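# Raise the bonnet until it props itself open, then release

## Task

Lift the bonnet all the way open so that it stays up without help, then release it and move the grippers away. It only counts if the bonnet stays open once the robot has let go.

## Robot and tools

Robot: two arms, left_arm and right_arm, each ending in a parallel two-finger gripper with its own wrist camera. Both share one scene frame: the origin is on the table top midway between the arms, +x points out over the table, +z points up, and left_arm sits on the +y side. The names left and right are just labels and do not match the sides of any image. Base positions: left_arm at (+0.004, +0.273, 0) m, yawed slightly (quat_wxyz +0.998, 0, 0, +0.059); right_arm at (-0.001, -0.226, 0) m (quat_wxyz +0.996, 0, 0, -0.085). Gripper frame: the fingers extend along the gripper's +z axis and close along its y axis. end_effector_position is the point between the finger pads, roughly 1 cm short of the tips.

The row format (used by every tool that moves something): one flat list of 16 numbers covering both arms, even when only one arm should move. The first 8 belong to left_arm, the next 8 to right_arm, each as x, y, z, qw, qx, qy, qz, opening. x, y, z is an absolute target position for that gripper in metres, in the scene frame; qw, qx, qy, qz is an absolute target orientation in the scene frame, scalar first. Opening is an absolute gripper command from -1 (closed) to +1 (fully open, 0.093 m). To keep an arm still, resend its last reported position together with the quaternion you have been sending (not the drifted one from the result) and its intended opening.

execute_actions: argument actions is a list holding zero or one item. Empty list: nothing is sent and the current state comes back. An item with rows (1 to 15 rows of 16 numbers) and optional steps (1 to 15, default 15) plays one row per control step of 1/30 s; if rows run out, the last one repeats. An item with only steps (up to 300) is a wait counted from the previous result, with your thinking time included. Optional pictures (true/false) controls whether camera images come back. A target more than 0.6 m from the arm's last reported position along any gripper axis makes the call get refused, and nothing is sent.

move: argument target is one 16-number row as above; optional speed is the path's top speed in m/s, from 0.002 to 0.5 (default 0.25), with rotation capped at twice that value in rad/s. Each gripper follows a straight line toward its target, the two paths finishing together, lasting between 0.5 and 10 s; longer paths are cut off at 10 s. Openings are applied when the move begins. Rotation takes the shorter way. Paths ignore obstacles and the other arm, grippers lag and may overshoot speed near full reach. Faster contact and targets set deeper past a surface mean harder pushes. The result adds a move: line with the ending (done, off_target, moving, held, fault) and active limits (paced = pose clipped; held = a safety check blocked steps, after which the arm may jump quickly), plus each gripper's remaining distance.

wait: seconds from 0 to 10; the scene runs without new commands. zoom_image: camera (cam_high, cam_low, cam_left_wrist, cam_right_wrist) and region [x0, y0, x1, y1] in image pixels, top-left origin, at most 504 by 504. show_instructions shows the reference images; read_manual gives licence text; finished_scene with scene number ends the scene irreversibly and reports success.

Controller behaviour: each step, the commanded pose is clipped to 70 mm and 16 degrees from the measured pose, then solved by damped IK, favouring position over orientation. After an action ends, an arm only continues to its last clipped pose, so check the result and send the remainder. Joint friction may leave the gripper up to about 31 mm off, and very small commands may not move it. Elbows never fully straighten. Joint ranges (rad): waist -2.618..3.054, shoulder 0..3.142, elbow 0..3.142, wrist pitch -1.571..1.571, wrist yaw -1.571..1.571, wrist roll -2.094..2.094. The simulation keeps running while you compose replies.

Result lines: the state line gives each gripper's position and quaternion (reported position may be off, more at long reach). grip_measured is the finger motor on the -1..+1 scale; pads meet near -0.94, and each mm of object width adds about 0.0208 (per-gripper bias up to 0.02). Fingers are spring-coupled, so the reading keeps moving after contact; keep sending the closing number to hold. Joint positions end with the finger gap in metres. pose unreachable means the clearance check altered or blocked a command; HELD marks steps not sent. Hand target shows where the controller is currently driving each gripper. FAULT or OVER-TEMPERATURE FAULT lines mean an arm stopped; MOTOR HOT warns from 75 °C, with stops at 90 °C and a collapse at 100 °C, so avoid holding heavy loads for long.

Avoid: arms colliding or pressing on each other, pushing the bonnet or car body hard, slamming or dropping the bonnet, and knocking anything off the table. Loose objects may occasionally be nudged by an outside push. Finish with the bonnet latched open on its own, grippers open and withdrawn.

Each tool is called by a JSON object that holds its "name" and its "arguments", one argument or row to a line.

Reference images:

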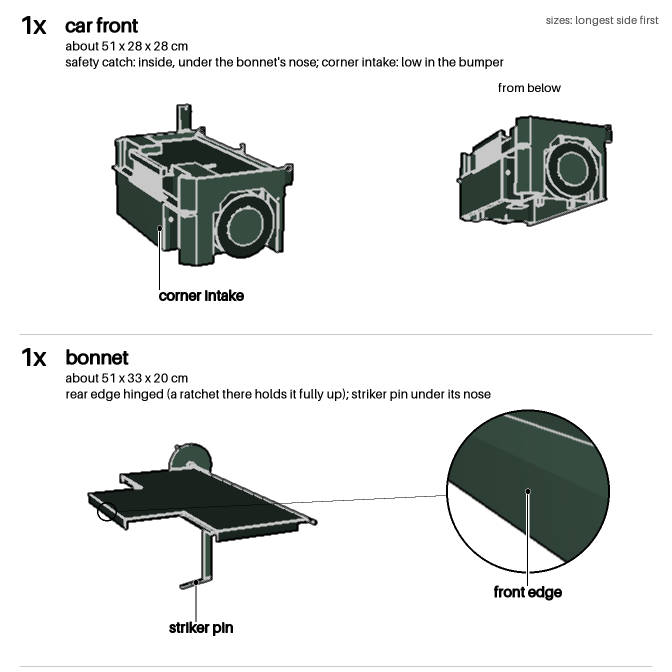

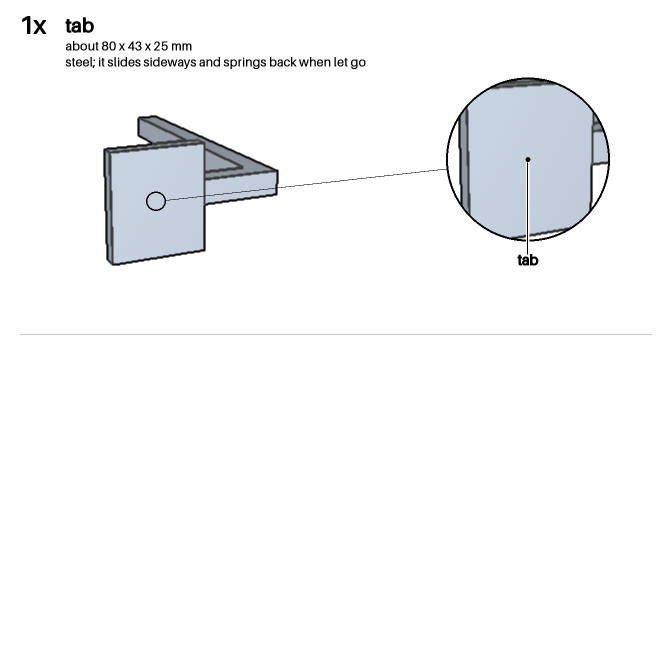

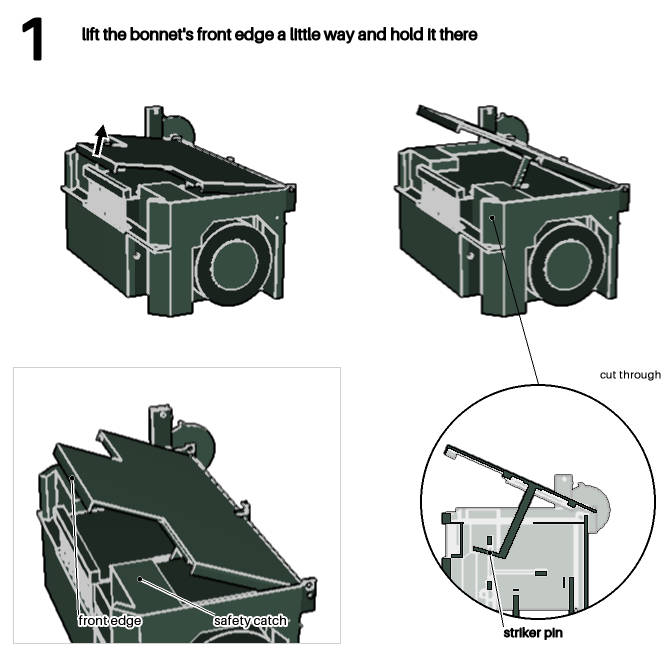

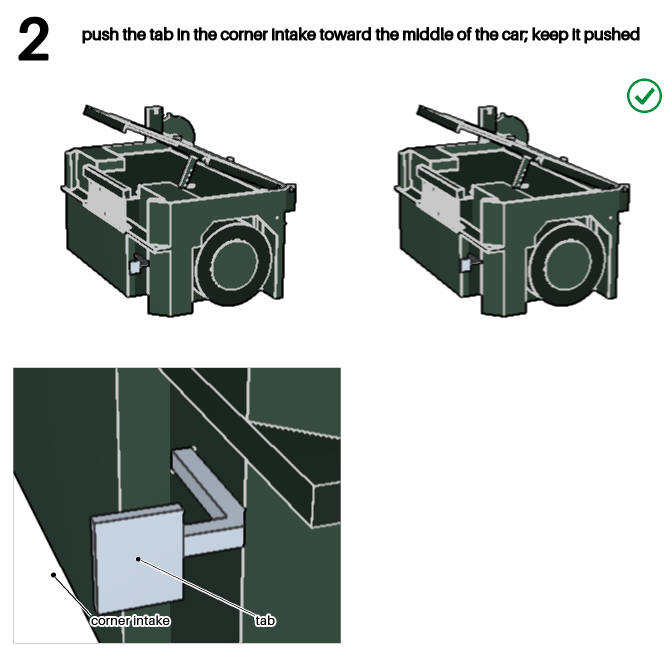

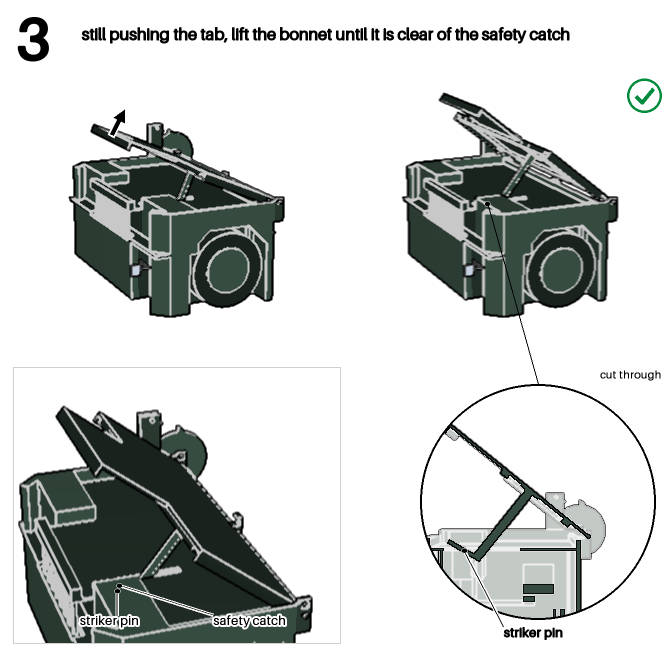

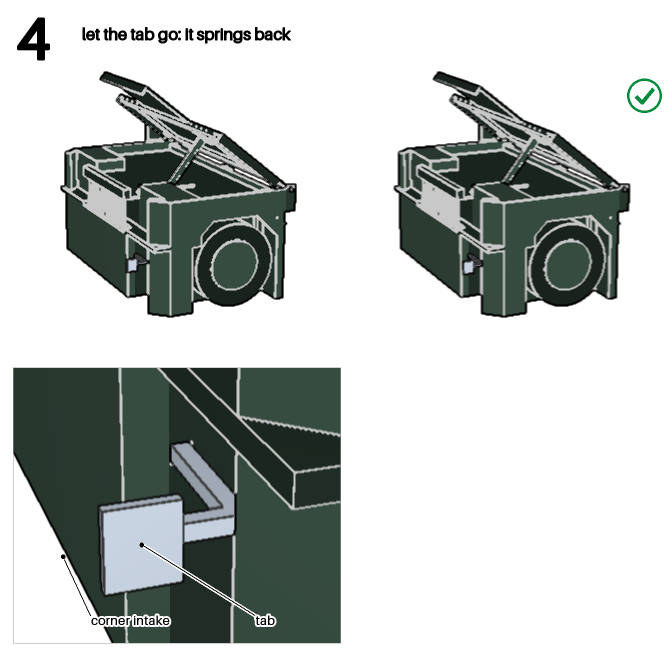

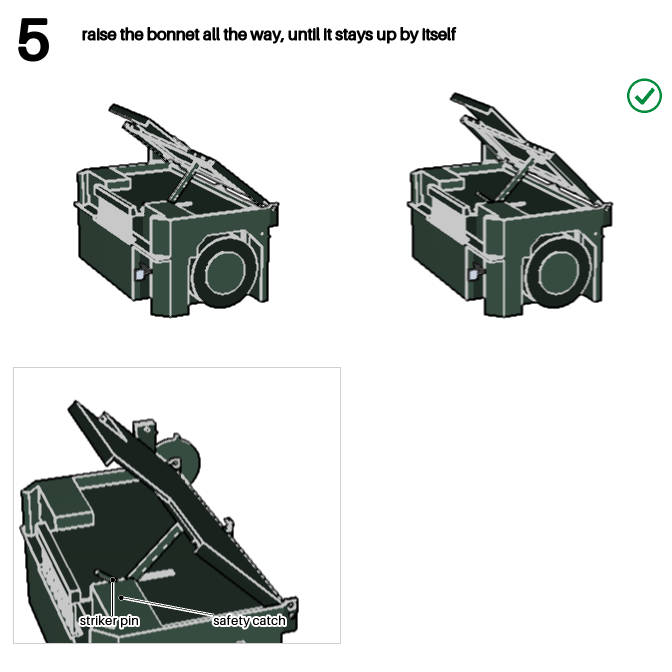

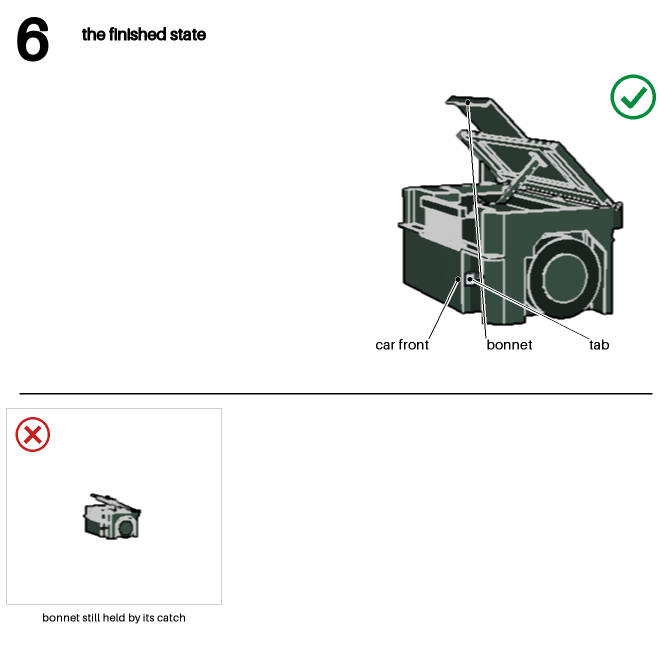

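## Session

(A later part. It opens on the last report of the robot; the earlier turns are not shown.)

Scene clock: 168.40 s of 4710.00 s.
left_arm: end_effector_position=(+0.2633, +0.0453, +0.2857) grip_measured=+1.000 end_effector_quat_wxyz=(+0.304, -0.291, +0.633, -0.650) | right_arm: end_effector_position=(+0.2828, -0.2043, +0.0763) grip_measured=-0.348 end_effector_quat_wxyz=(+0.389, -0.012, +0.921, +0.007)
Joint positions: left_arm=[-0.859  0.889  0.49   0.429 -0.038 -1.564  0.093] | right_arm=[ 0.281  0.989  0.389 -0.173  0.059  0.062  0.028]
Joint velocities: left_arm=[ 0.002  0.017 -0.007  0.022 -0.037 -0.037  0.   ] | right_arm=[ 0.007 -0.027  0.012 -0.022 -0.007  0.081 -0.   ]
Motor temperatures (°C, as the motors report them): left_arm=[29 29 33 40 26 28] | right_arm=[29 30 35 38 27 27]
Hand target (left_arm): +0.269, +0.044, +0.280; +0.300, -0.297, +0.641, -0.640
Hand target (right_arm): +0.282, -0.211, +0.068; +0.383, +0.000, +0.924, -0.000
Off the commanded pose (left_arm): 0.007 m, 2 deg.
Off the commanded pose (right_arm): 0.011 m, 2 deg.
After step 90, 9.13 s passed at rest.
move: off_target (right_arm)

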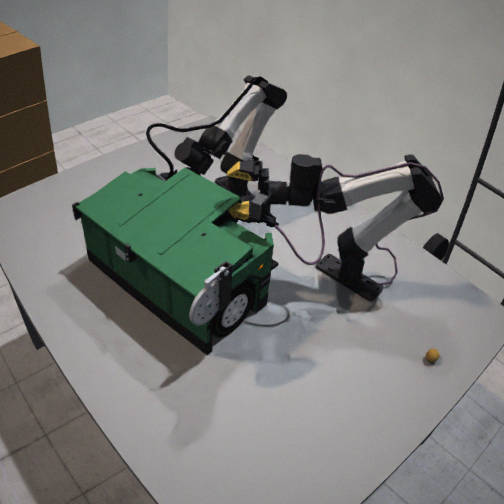

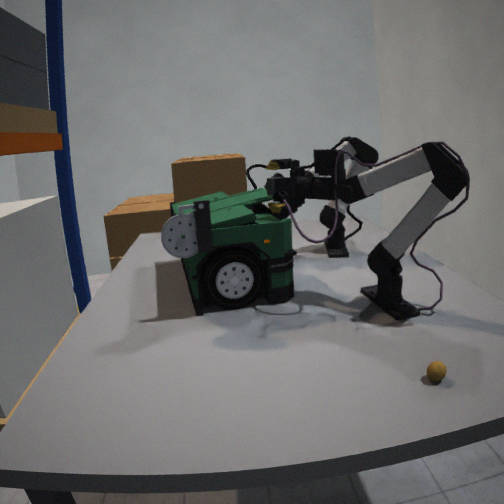

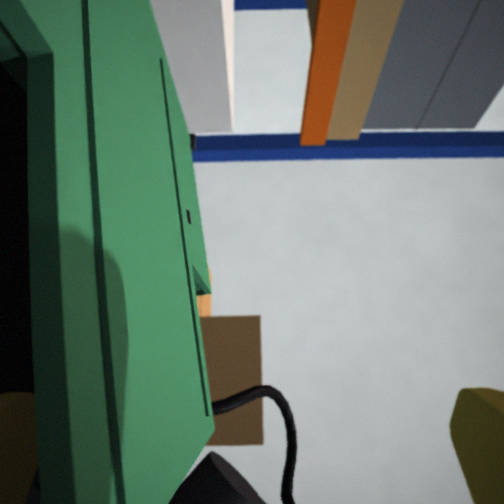

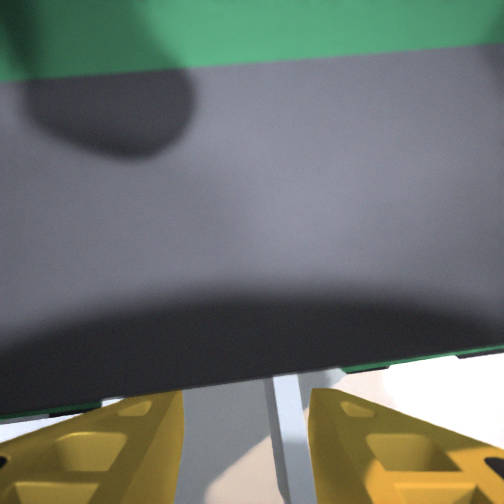

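{"name": "move", "arguments": {
  "target": [0.272,0.042,0.305,0.298,-0.298,0.640,-0.640,1,0.282,-0.175,0.068,0.383,0,0.924,0,-0.35],
  "speed": 0.03
}}

Scene clock: 173.77 s of 4710.00 s.
left_arm: end_effector_position=(+0.2668, +0.0422, +0.2888) grip_measured=+1.000 end_effector_quat_wxyz=(+0.293, -0.299, +0.655, -0.628) | right_arm: end_effector_position=(+0.2833, -0.2004, +0.0755) grip_measured=-0.348 end_effector_quat_wxyz=(+0.399, +0.031, +0.915, -0.046)
Joint positions: left_arm=[-0.855  0.902  0.572  0.291 -0.031 -1.564  0.093] | right_arm=[ 0.435  1.023  0.389 -0.155  0.3    0.209  0.028]
Joint velocities: left_arm=[-0.012  0.007 -0.002  0.022  0.007 -0.007  0.   ] | right_arm=[ 0.007  0.002 -0.012  0.007 -0.007 -0.037  0.001]
Motor temperatures (°C, as the motors report them): left_arm=[29 29 34 40 26 28] | right_arm=[29 29 36 38 27 27]
Hand target (left_arm): +0.271, +0.043, +0.305; +0.299, -0.298, +0.641, -0.641
Hand target (right_arm): +0.280, -0.176, +0.069; +0.381, +0.002, +0.924, +0.000
Off the commanded pose (left_arm): 0.017 m, 2 deg.
Off the commanded pose (right_arm): 0.027 m, 7 deg.
After step 90, 1.03 s passed at rest.
move: off_target (left_arm, right_arm)

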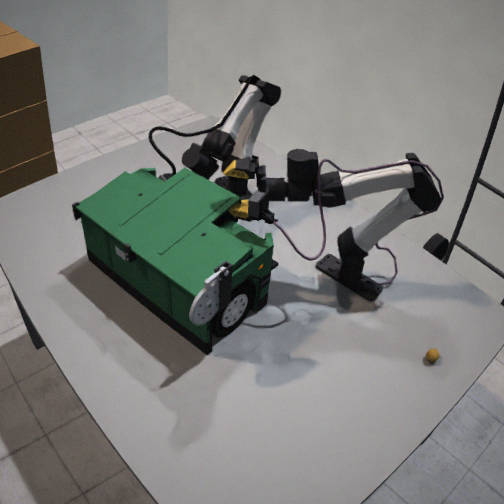

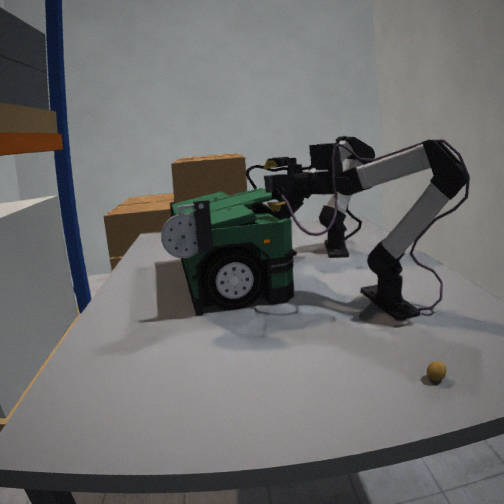

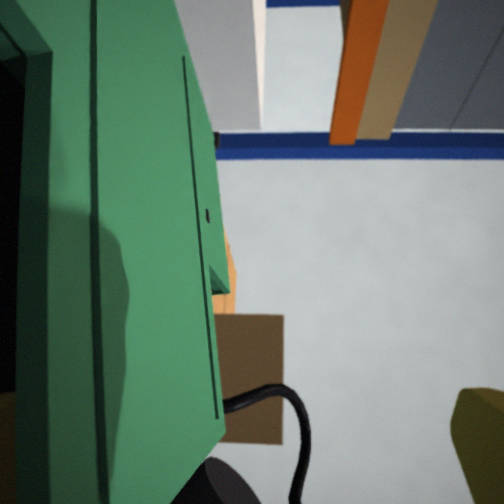

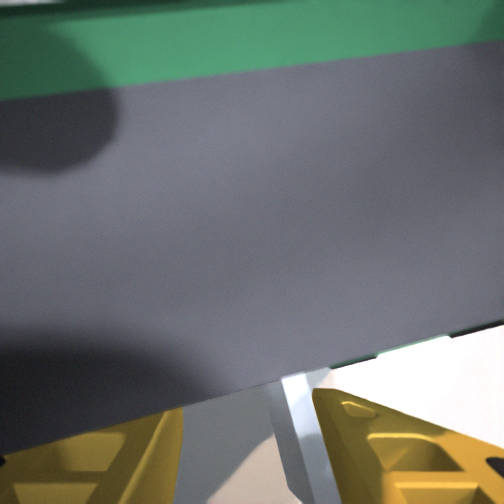

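{"name": "move", "arguments": {
  "target": [0.275,0.042,0.34,0.298,-0.298,0.640,-0.640,1,0.282,-0.20,0.068,0.383,0,0.924,0,-0.35],
  "speed": 0.04
}}

Scene clock: 178.50 s of 4710.00 s.
left_arm: end_effector_position=(+0.2673, +0.0429, +0.2874) grip_measured=+1.000 end_effector_quat_wxyz=(+0.274, -0.314, +0.692, -0.590) | right_arm: end_effector_position=(+0.2841, -0.2004, +0.0713) grip_measured=-0.348 end_effector_quat_wxyz=(+0.386, +0.004, +0.923, -0.007)
Joint positions: left_arm=[-0.846  0.909  0.681  0.073 -0.018 -1.564  0.093] | right_arm=[ 0.34   1.023  0.389 -0.155  0.137  0.124  0.028]
Joint velocities: left_arm=[-0.012 -0.002 -0.007 -0.007  0.066  0.066  0.   ] | right_arm=[ 0.012 -0.022 -0.007 -0.11  -0.066  0.007  0.   ]
Motor temperatures (°C, as the motors report them): left_arm=[29 29 35 41 26 28] | right_arm=[29 29 36 38 27 27]
Hand target (left_arm): +0.270, +0.046, +0.339; +0.298, -0.298, +0.642, -0.640
Hand target (right_arm): +0.282, -0.200, +0.068; +0.383, -0.000, +0.924, -0.001
Off the commanded pose (left_arm): 0.053 m, 9 deg.
Off the commanded pose (right_arm): 0.004 m, 1 deg.
After step 90, 0.03 s passed at rest.
move: off_target (left_arm)

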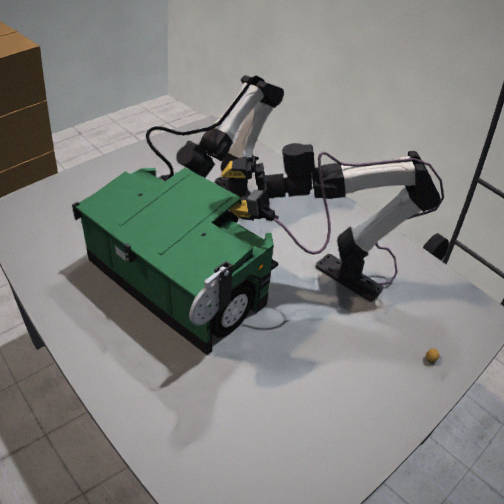

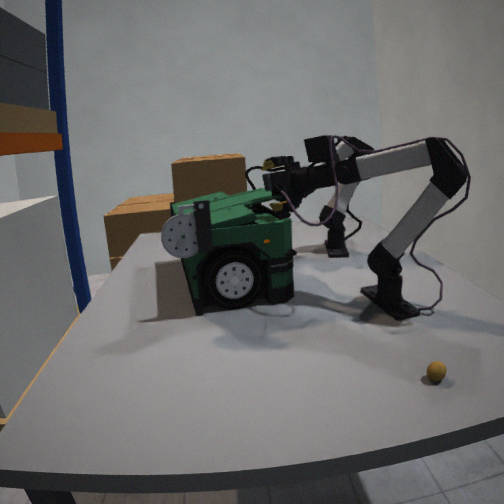

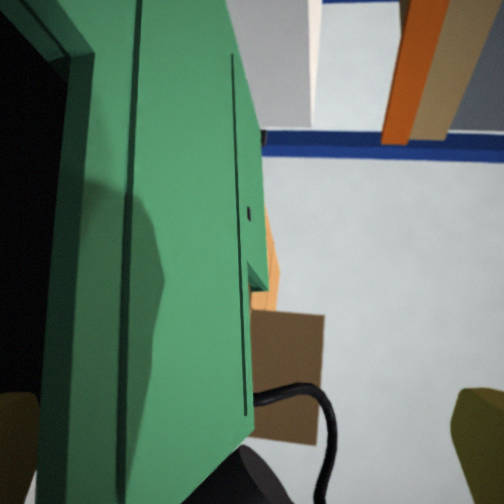

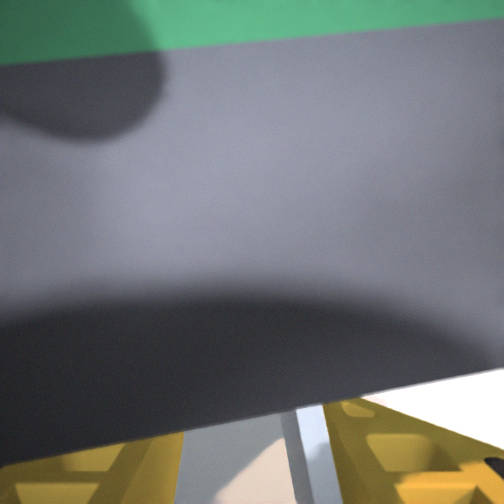

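{"name": "move", "arguments": {
  "target": [0.268,0.043,0.292,0.298,-0.298,0.640,-0.640,1,0.282,-0.155,0.066,0.383,0,0.924,0,-0.35],
  "speed": 0.04
}}

Scene clock: 185.00 s of 4710.00 s.
left_arm: end_effector_position=(+0.2691, +0.0426, +0.2896) grip_measured=+1.000 end_effector_quat_wxyz=(+0.294, -0.299, +0.650, -0.633) | right_arm: end_effector_position=(+0.2793, -0.2002, +0.0729) grip_measured=-0.348 end_effector_quat_wxyz=(+0.401, +0.054, +0.911, -0.084)
Joint positions: left_arm=[-0.846  0.91   0.565  0.321 -0.023 -1.567  0.093] | right_arm=[ 0.526  1.053  0.389 -0.166  0.45   0.298  0.028]
Joint velocities: left_arm=[-0.007  0.002 -0.007  0.007 -0.037 -0.007  0.   ] | right_arm=[ 0.007  0.002 -0.012 -0.007 -0.037 -0.007  0.   ]
Motor temperatures (°C, as the motors report them): left_arm=[29 29 36 43 26 28] | right_arm=[29 29 36 38 27 27]
Hand target (left_arm): +0.268, +0.043, +0.292; +0.297, -0.299, +0.641, -0.641
Hand target (right_arm): +0.276, -0.158, +0.069; +0.381, +0.002, +0.924, -0.002
Off the commanded pose (left_arm): 0.003 m, 1 deg.
Off the commanded pose (right_arm): 0.046 m, 12 deg.
After step 90, 1.30 s passed at rest.
move: off_target (right_arm)

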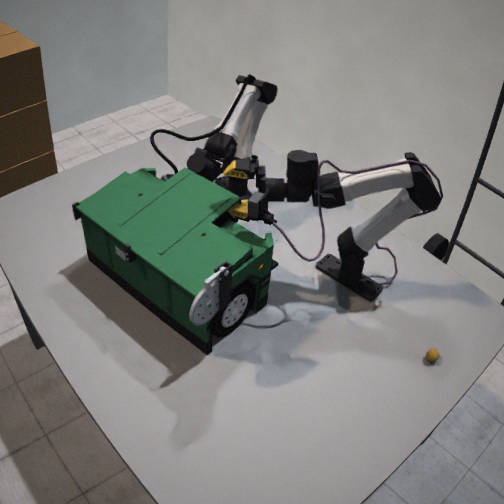

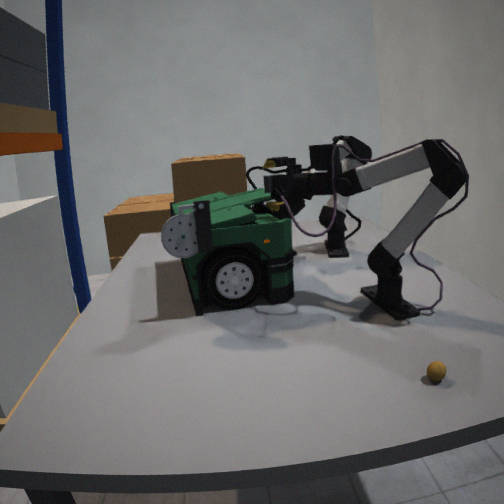

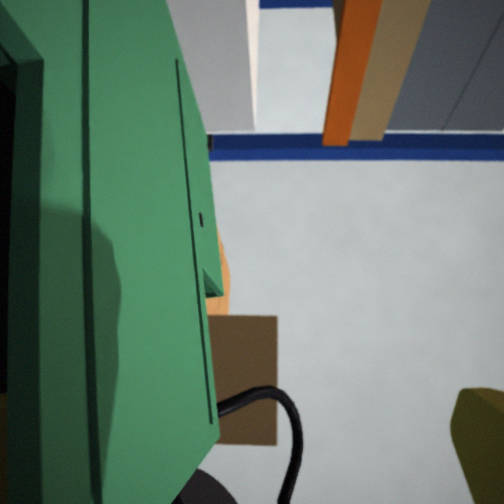

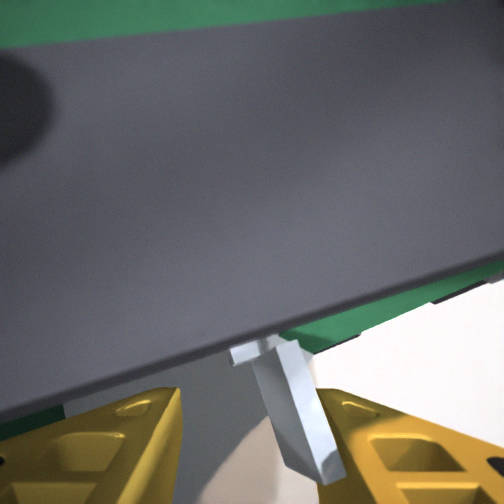

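{"name": "zoom_image", "arguments": {
  "camera": "cam_low",
  "region": [220, 140, 340, 240]
}}

{"name": "zoom_image", "arguments": {
  "camera": "cam_high",
  "region": [190, 140, 310, 260]
}}

Region (220, 140, 340, 240) of cam_low's 504x504 image, scaled by 4.200, with more detail than that image has.

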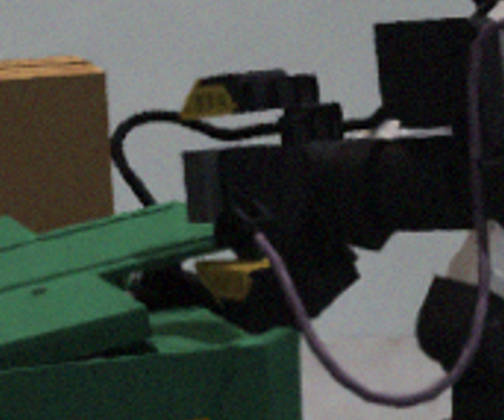

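Region (190, 140, 310, 260) of cam_high's 504x504 image, scaled by 4.200, with more detail than that image has.

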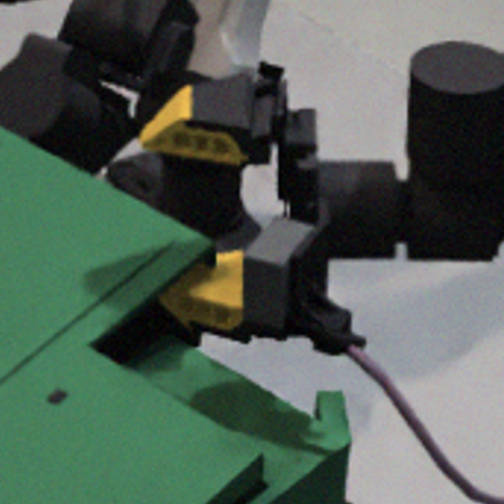

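{"name": "move", "arguments": {
  "target": [0.275,0.043,0.36,0.335,-0.257,0.552,-0.718,1,0.282,-0.203,0.068,0.383,0,0.924,0,-0.35],
  "speed": 0.05
}}

Scene clock: 202.13 s of 4710.00 s.
left_arm: end_effector_position=(+0.2687, +0.0427, +0.2931) grip_measured=+1.000 end_effector_quat_wxyz=(+0.297, -0.292, +0.641, -0.644) | right_arm: end_effector_position=(+0.2818, -0.2024, +0.0660) grip_measured=-0.348 end_effector_quat_wxyz=(+0.374, +0.001, +0.927, -0.006)
Joint positions: left_arm=[-0.841  0.91   0.549  0.367 -0.01  -1.567  0.093] | right_arm=[ 0.324  1.035  0.389 -0.166  0.12   0.109  0.028]
Joint velocities: left_arm=[-0.002 -0.007  0.007 -0.066  0.051  0.022  0.   ] | right_arm=[-0.012 -0.017  0.012  0.037 -0.051 -0.037 -0.001]
Motor temperatures (°C, as the motors report them): left_arm=[29 29 36 45 26 28] | right_arm=[30 30 38 37 29 27]
Hand target (left_arm): +0.266, +0.051, +0.357; +0.332, -0.260, +0.559, -0.714
Hand target (right_arm): +0.282, -0.203, +0.069; +0.383, -0.001, +0.924, -0.002
Off the commanded pose (left_arm): 0.067 m, 15 deg.
Off the commanded pose (right_arm): 0.002 m, 1 deg.
After step 90, 10.97 s passed at rest.
move: off_target (left_arm)

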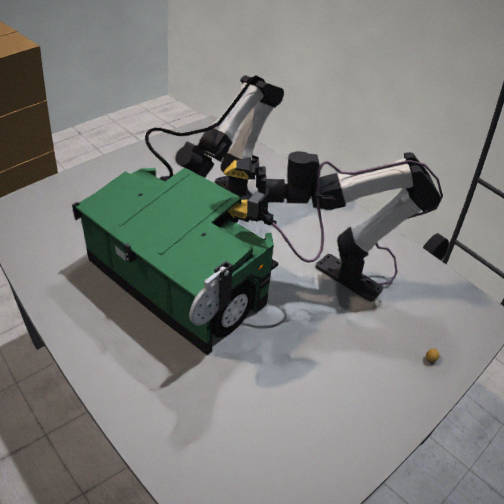

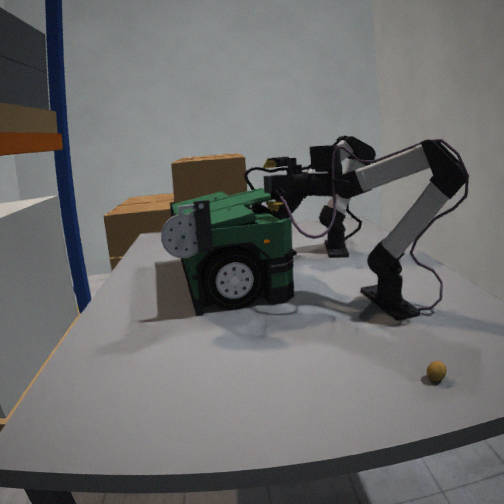

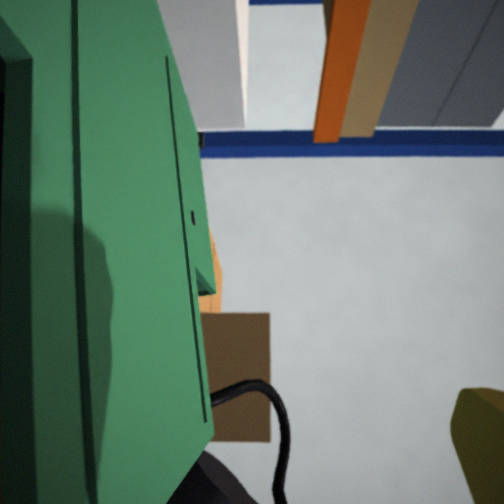

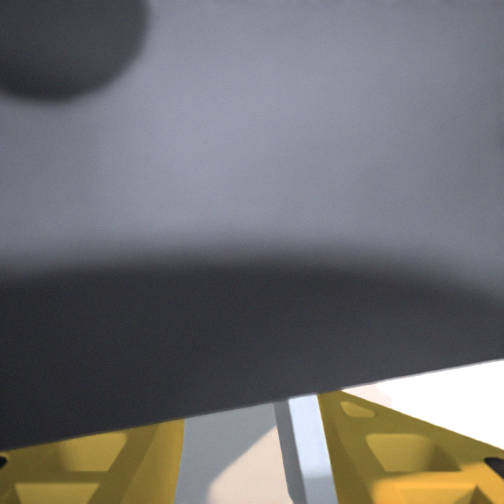

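{"name": "move", "arguments": {
  "target": [0.27,0.043,0.325,0.298,-0.298,0.640,-0.640,1,0.282,-0.14,0.068,0.380,-0.121,0.916,0.050,-0.35],
  "speed": 0.04
}}

Scene clock: 217.03 s of 4710.00 s.
left_arm: end_effector_position=(+0.2699, +0.0431, +0.2914) grip_measured=+1.000 end_effector_quat_wxyz=(+0.284, -0.308, +0.672, -0.611) | right_arm: end_effector_position=(+0.2792, -0.1958, +0.0666) grip_measured=-0.348 end_effector_quat_wxyz=(+0.375, -0.043, +0.925, -0.049)
Joint positions: left_arm=[-0.841  0.91   0.637  0.18  -0.017 -1.567  0.093] | right_arm=[ 0.412  1.035  0.389 -0.176  0.227  0.06   0.028]
Joint velocities: left_arm=[-0.017 -0.007 -0.017 -0.037 -0.066 -0.007  0.   ] | right_arm=[-0.002  0.007 -0.002 -0.066  0.022 -0.037  0.   ]
Motor temperatures (°C, as the motors report them): left_arm=[29 29 38 53 26 28] | right_arm=[30 30 38 38 28 27]
Hand target (left_arm): +0.268, +0.045, +0.325; +0.298, -0.299, +0.641, -0.641
Hand target (right_arm): +0.275, -0.145, +0.072; +0.377, -0.120, +0.917, +0.047
Off the commanded pose (left_arm): 0.034 m, 5 deg.
Off the commanded pose (right_arm): 0.056 m, 14 deg.
After step 90, 8.33 s passed at rest.
move: off_target (left_arm, right_arm)

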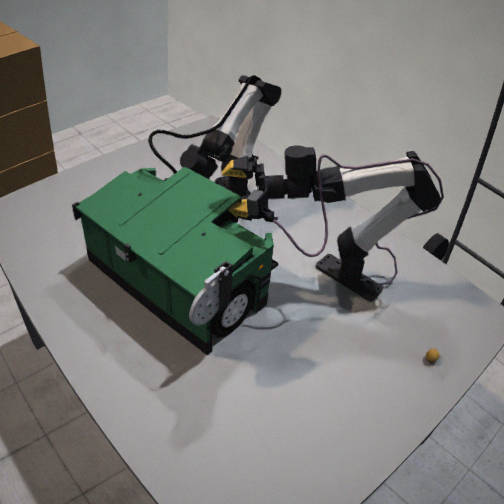

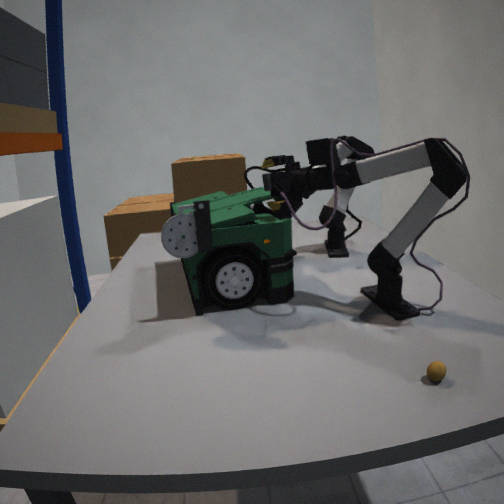

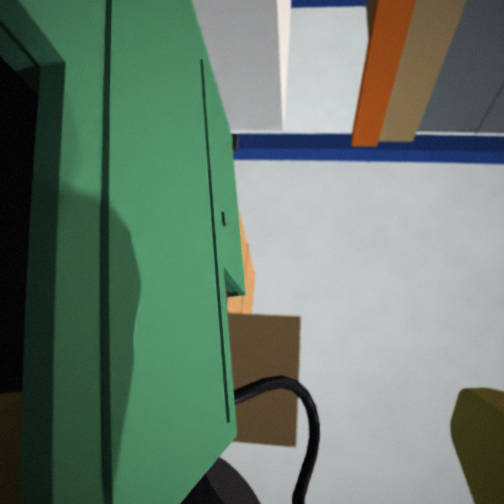

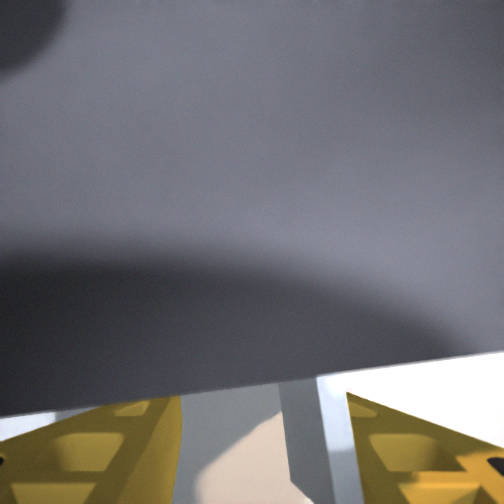

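{"name": "move", "arguments": {
  "target": [0.27,0.043,0.300,0.298,-0.298,0.640,-0.640,1,0.282,-0.208,0.066,0.383,0,0.924,0,-1],
  "speed": 0.06
}}

{"name": "move", "arguments": {
  "target": [0.27,0.043,0.300,0.298,-0.298,0.640,-0.640,1,0.282,-0.15,0.066,0.380,-0.121,0.916,0.050,-1],
  "speed": 0.04
}}

Scene clock: 226.30 s of 4710.00 s.
left_arm: end_effector_position=(+0.2700, +0.0430, +0.2891) grip_measured=+1.000 end_effector_quat_wxyz=(+0.290, -0.303, +0.660, -0.624) | right_arm: end_effector_position=(+0.2806, -0.2117, +0.0677) grip_measured=-0.959 end_effector_quat_wxyz=(+0.373, -0.023, +0.927, -0.030)
Joint positions: left_arm=[-0.841  0.91   0.592  0.264 -0.017 -1.567  0.093] | right_arm=[ 0.295  1.019  0.389 -0.181  0.125  0.026  0.   ]
Joint velocities: left_arm=[-0.012 -0.012 -0.022  0.051  0.051 -0.022  0.   ] | right_arm=[-0.017 -0.007 -0.012 -0.007 -0.037  0.007  0.   ]
Motor temperatures (°C, as the motors report them): left_arm=[29 29 39 51 26 28] | right_arm=[31 30 38 38 30 27]
Hand target (left_arm): +0.269, +0.044, +0.300; +0.297, -0.299, +0.642, -0.641
Hand target (right_arm): +0.282, -0.208, +0.067; +0.382, -0.001, +0.924, -0.002
Off the commanded pose (left_arm): 0.011 m, 3 deg.
Off the commanded pose (right_arm): 0.004 m, 4 deg.
After step 90, 4.93 s passed at rest.
move: off_target (left_arm, right_arm)

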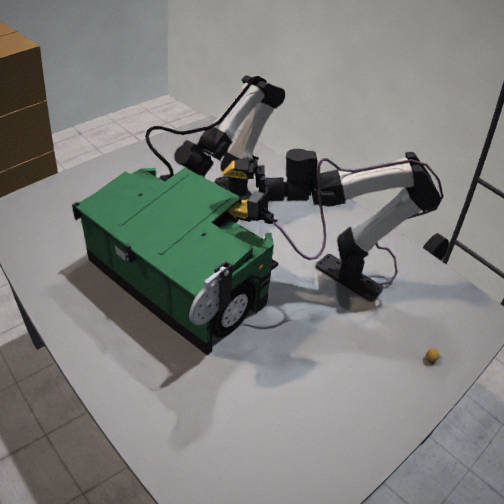

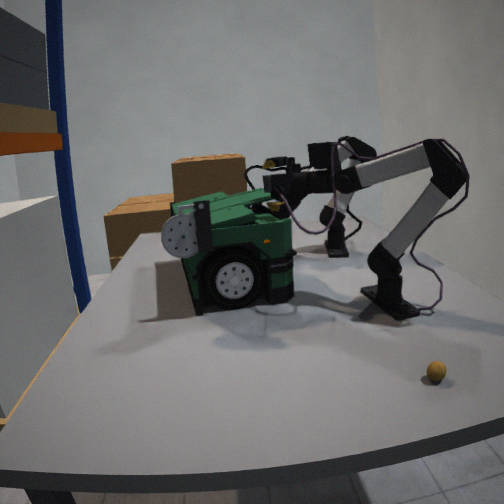

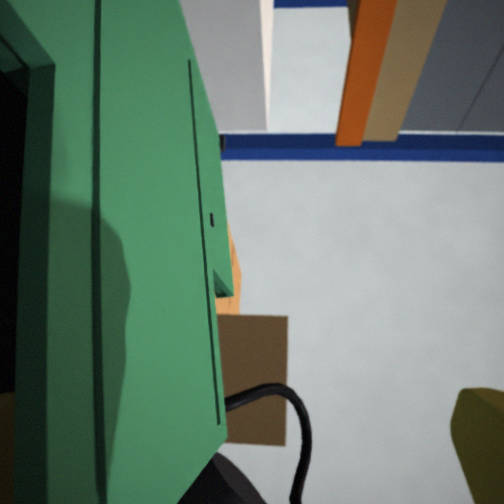

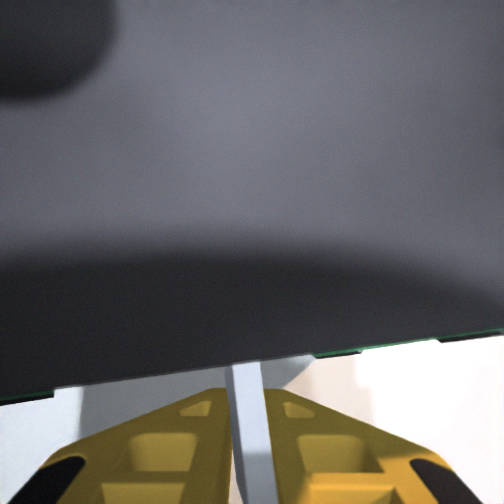

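Scene clock: 229.70 s of 4710.00 s.
left_arm: end_effector_position=(+0.2702, +0.0430, +0.2924) grip_measured=+1.000 end_effector_quat_wxyz=(+0.292, -0.301, +0.655, -0.628) | right_arm: end_effector_position=(+0.2801, -0.2065, +0.0685) grip_measured=-0.959 end_effector_quat_wxyz=(+0.376, -0.035, +0.925, -0.046)
Joint positions: left_arm=[-0.841  0.91   0.592  0.277 -0.018 -1.567  0.093] | right_arm=[ 0.348  1.02   0.389 -0.181  0.182  0.029  0.   ]
Joint velocities: left_arm=[-0.007 -0.032  0.017 -0.081 -0.081  0.022  0.   ] | right_arm=[-0.007 -0.007  0.002 -0.037 -0.051  0.007  0.   ]
Motor temperatures (°C, as the motors report them): left_arm=[29 29 39 50 26 28] | right_arm=[31 30 39 38 30 27]
Hand target (left_arm): +0.270, +0.043, +0.300; +0.298, -0.299, +0.641, -0.641
Hand target (right_arm): +0.275, -0.155, +0.070; +0.377, -0.120, +0.917, +0.047
Off the commanded pose (left_arm): 0.008 m, 2 deg.
Off the commanded pose (right_arm): 0.057 m, 15 deg.
move: off_target (right_arm)

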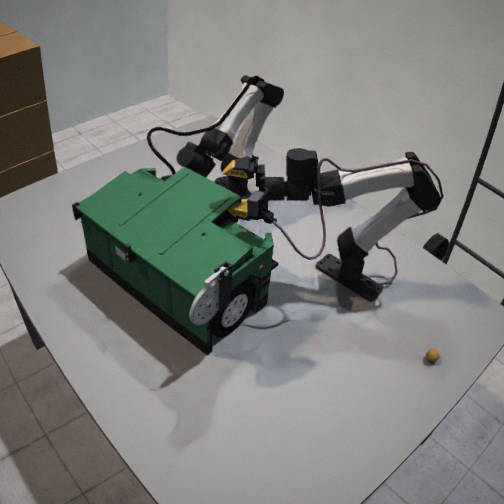

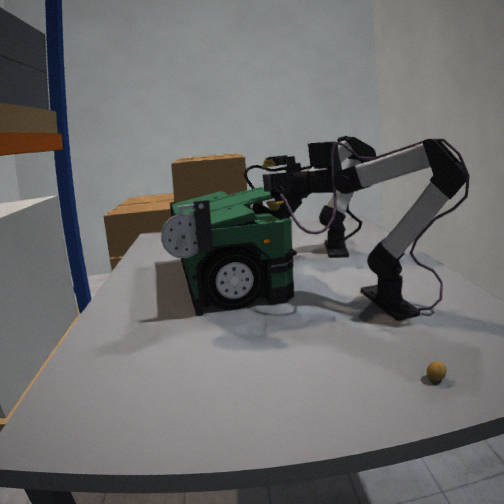

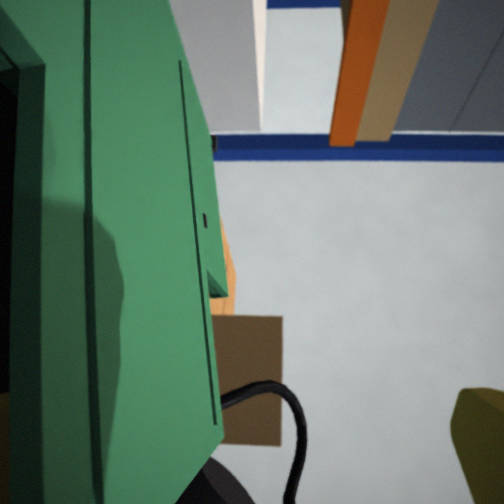

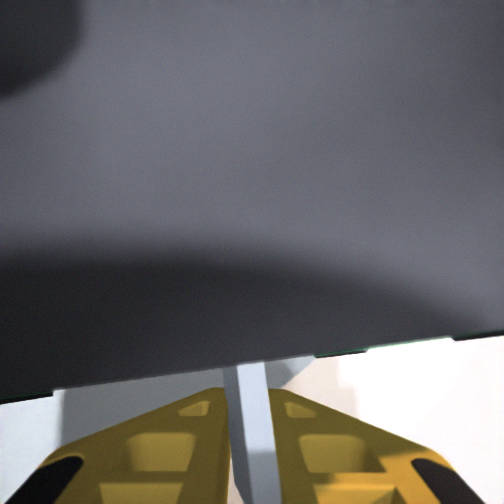

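{"name": "move", "arguments": {
  "target": [0.17,0.08,0.283,0.298,-0.298,0.640,-0.640,1,0.282,-0.208,0.066,0.383,0,0.924,0,-1],
  "speed": 0.1
}}

{"name": "move", "arguments": {
  "target": [0.18,0.03,0.283,0.525,-0.525,0.473,-0.473,1,0.282,-0.208,0.066,0.383,0,0.924,0,-1],
  "speed": 0.1
}}

Scene clock: 252.20 s of 4710.00 s.
left_arm: end_effector_position=(+0.1709, +0.0802, +0.2872) grip_measured=+1.000 end_effector_quat_wxyz=(+0.296, -0.300, +0.641, -0.641) | right_arm: end_effector_position=(+0.2805, -0.2111, +0.0675) grip_measured=-0.961 end_effector_quat_wxyz=(+0.373, -0.023, +0.927, -0.027)
Joint positions: left_arm=[-1.269  0.398  0.446 -0.05  -0.45  -1.577  0.093] | right_arm=[ 0.294  1.019  0.389 -0.181  0.118  0.028  0.   ]
Joint velocities: left_arm=[ 0.002 -0.002 -0.007 -0.022 -0.081  0.007  0.   ] | right_arm=[-0.002  0.012  0.002  0.022  0.022 -0.022  0.   ]
Motor temperatures (°C, as the motors report them): left_arm=[29 29 38 50 26 28] | right_arm=[32 30 39 39 32 27]
Hand target (left_arm): +0.169, +0.081, +0.283; +0.294, -0.302, +0.640, -0.642
Hand target (right_arm): +0.282, -0.208, +0.067; +0.382, -0.001, +0.924, -0.001
Off the commanded pose (left_arm): 0.004 m, 0 deg.
Off the commanded pose (right_arm): 0.004 m, 4 deg.
After step 90, 17.77 s passed at rest.
move: off_target (right_arm)

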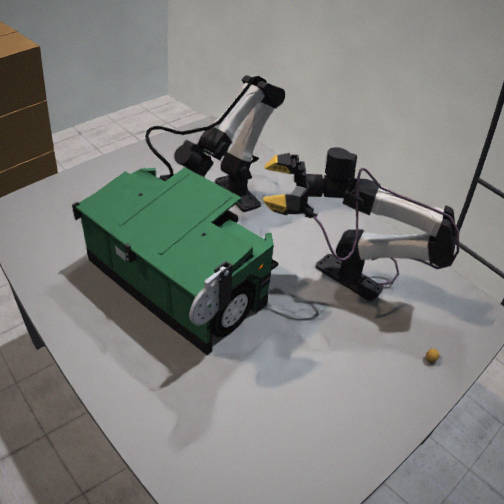

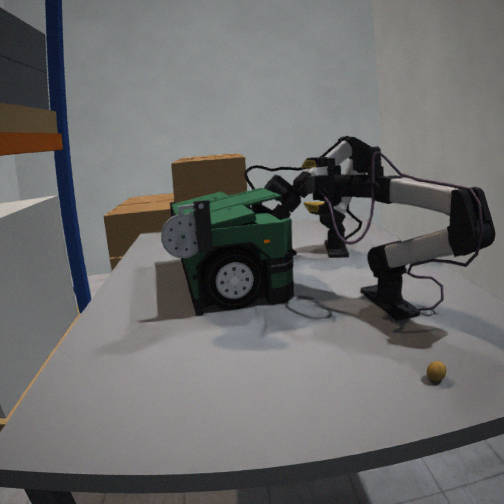

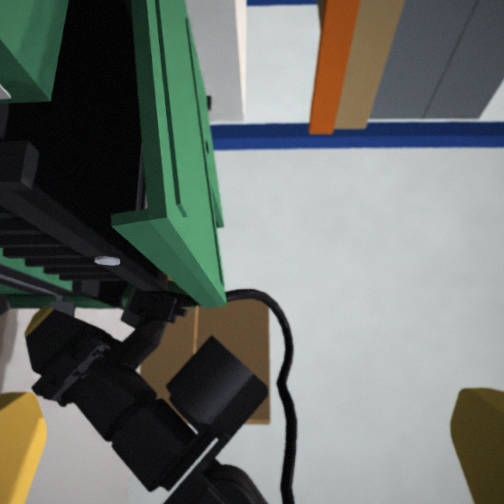

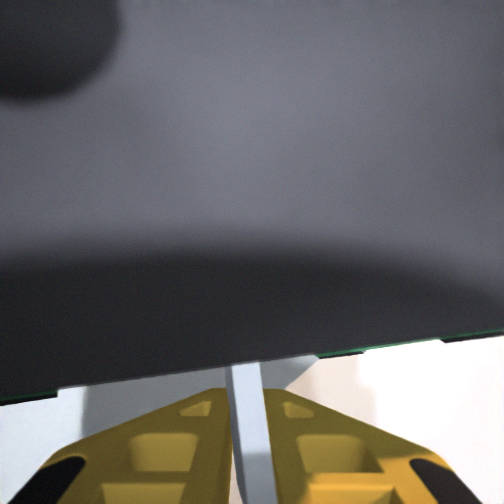

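Scene clock: 256.47 s of 4710.00 s.
left_arm: end_effector_position=(+0.1802, +0.0322, +0.2737) grip_measured=+1.000 end_effector_quat_wxyz=(+0.513, -0.503, +0.497, -0.486) | right_arm: end_effector_position=(+0.2804, -0.2111, +0.0674) grip_measured=-0.961 end_effector_quat_wxyz=(+0.373, -0.023, +0.927, -0.026)
Joint positions: left_arm=[-1.659  1.238  0.679  0.421 -1.573 -1.688  0.093] | right_arm=[ 0.293  1.019  0.389 -0.182  0.117  0.027  0.   ]
Joint velocities: left_arm=[ 0.002 -0.017 -0.002 -0.051 -0.007 -0.037  0.   ] | right_arm=[-0.012  0.002 -0.007  0.037 -0.022  0.066  0.   ]
Motor temperatures (°C, as the motors report them): left_arm=[29 29 39 49 26 28] | right_arm=[32 30 39 39 31 27]
Hand target (left_arm): +0.179, +0.029, +0.279; +0.509, -0.510, +0.489, -0.492
Hand target (right_arm): +0.282, -0.208, +0.066; +0.382, -0.001, +0.924, -0.001
Off the commanded pose (left_arm): 0.010 m, 4 deg.
Off the commanded pose (right_arm): 0.004 m, 4 deg.
joint sent to its limit (left arm) — the command would take joint 5 (wrist yaw) past its lower limit, so that joint was sent only as far as its limit.
move: off_target (left_arm, right_arm)

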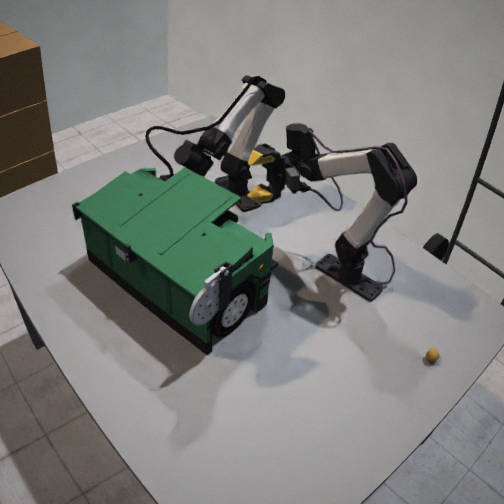

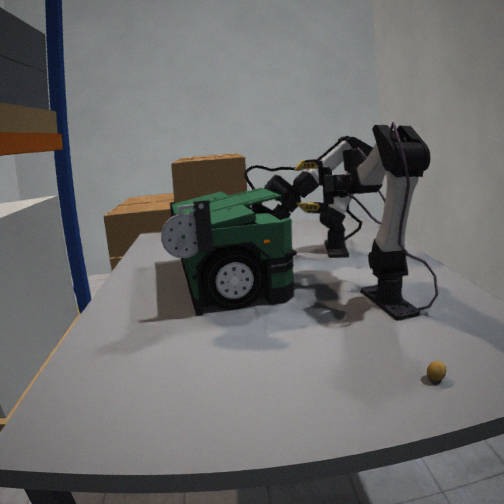

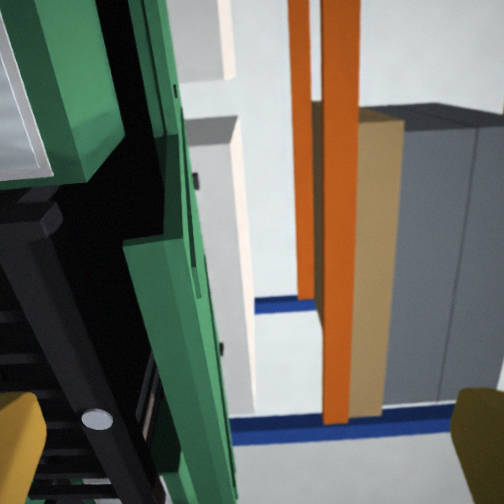

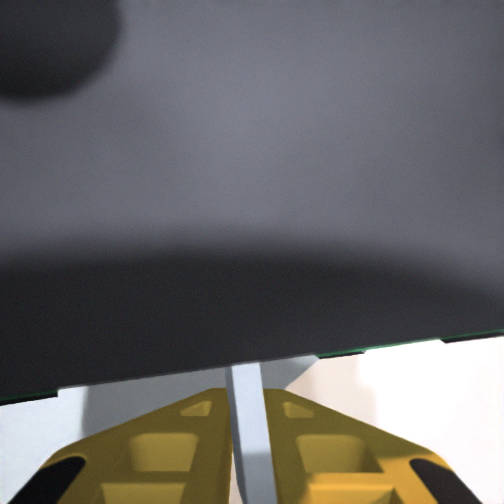

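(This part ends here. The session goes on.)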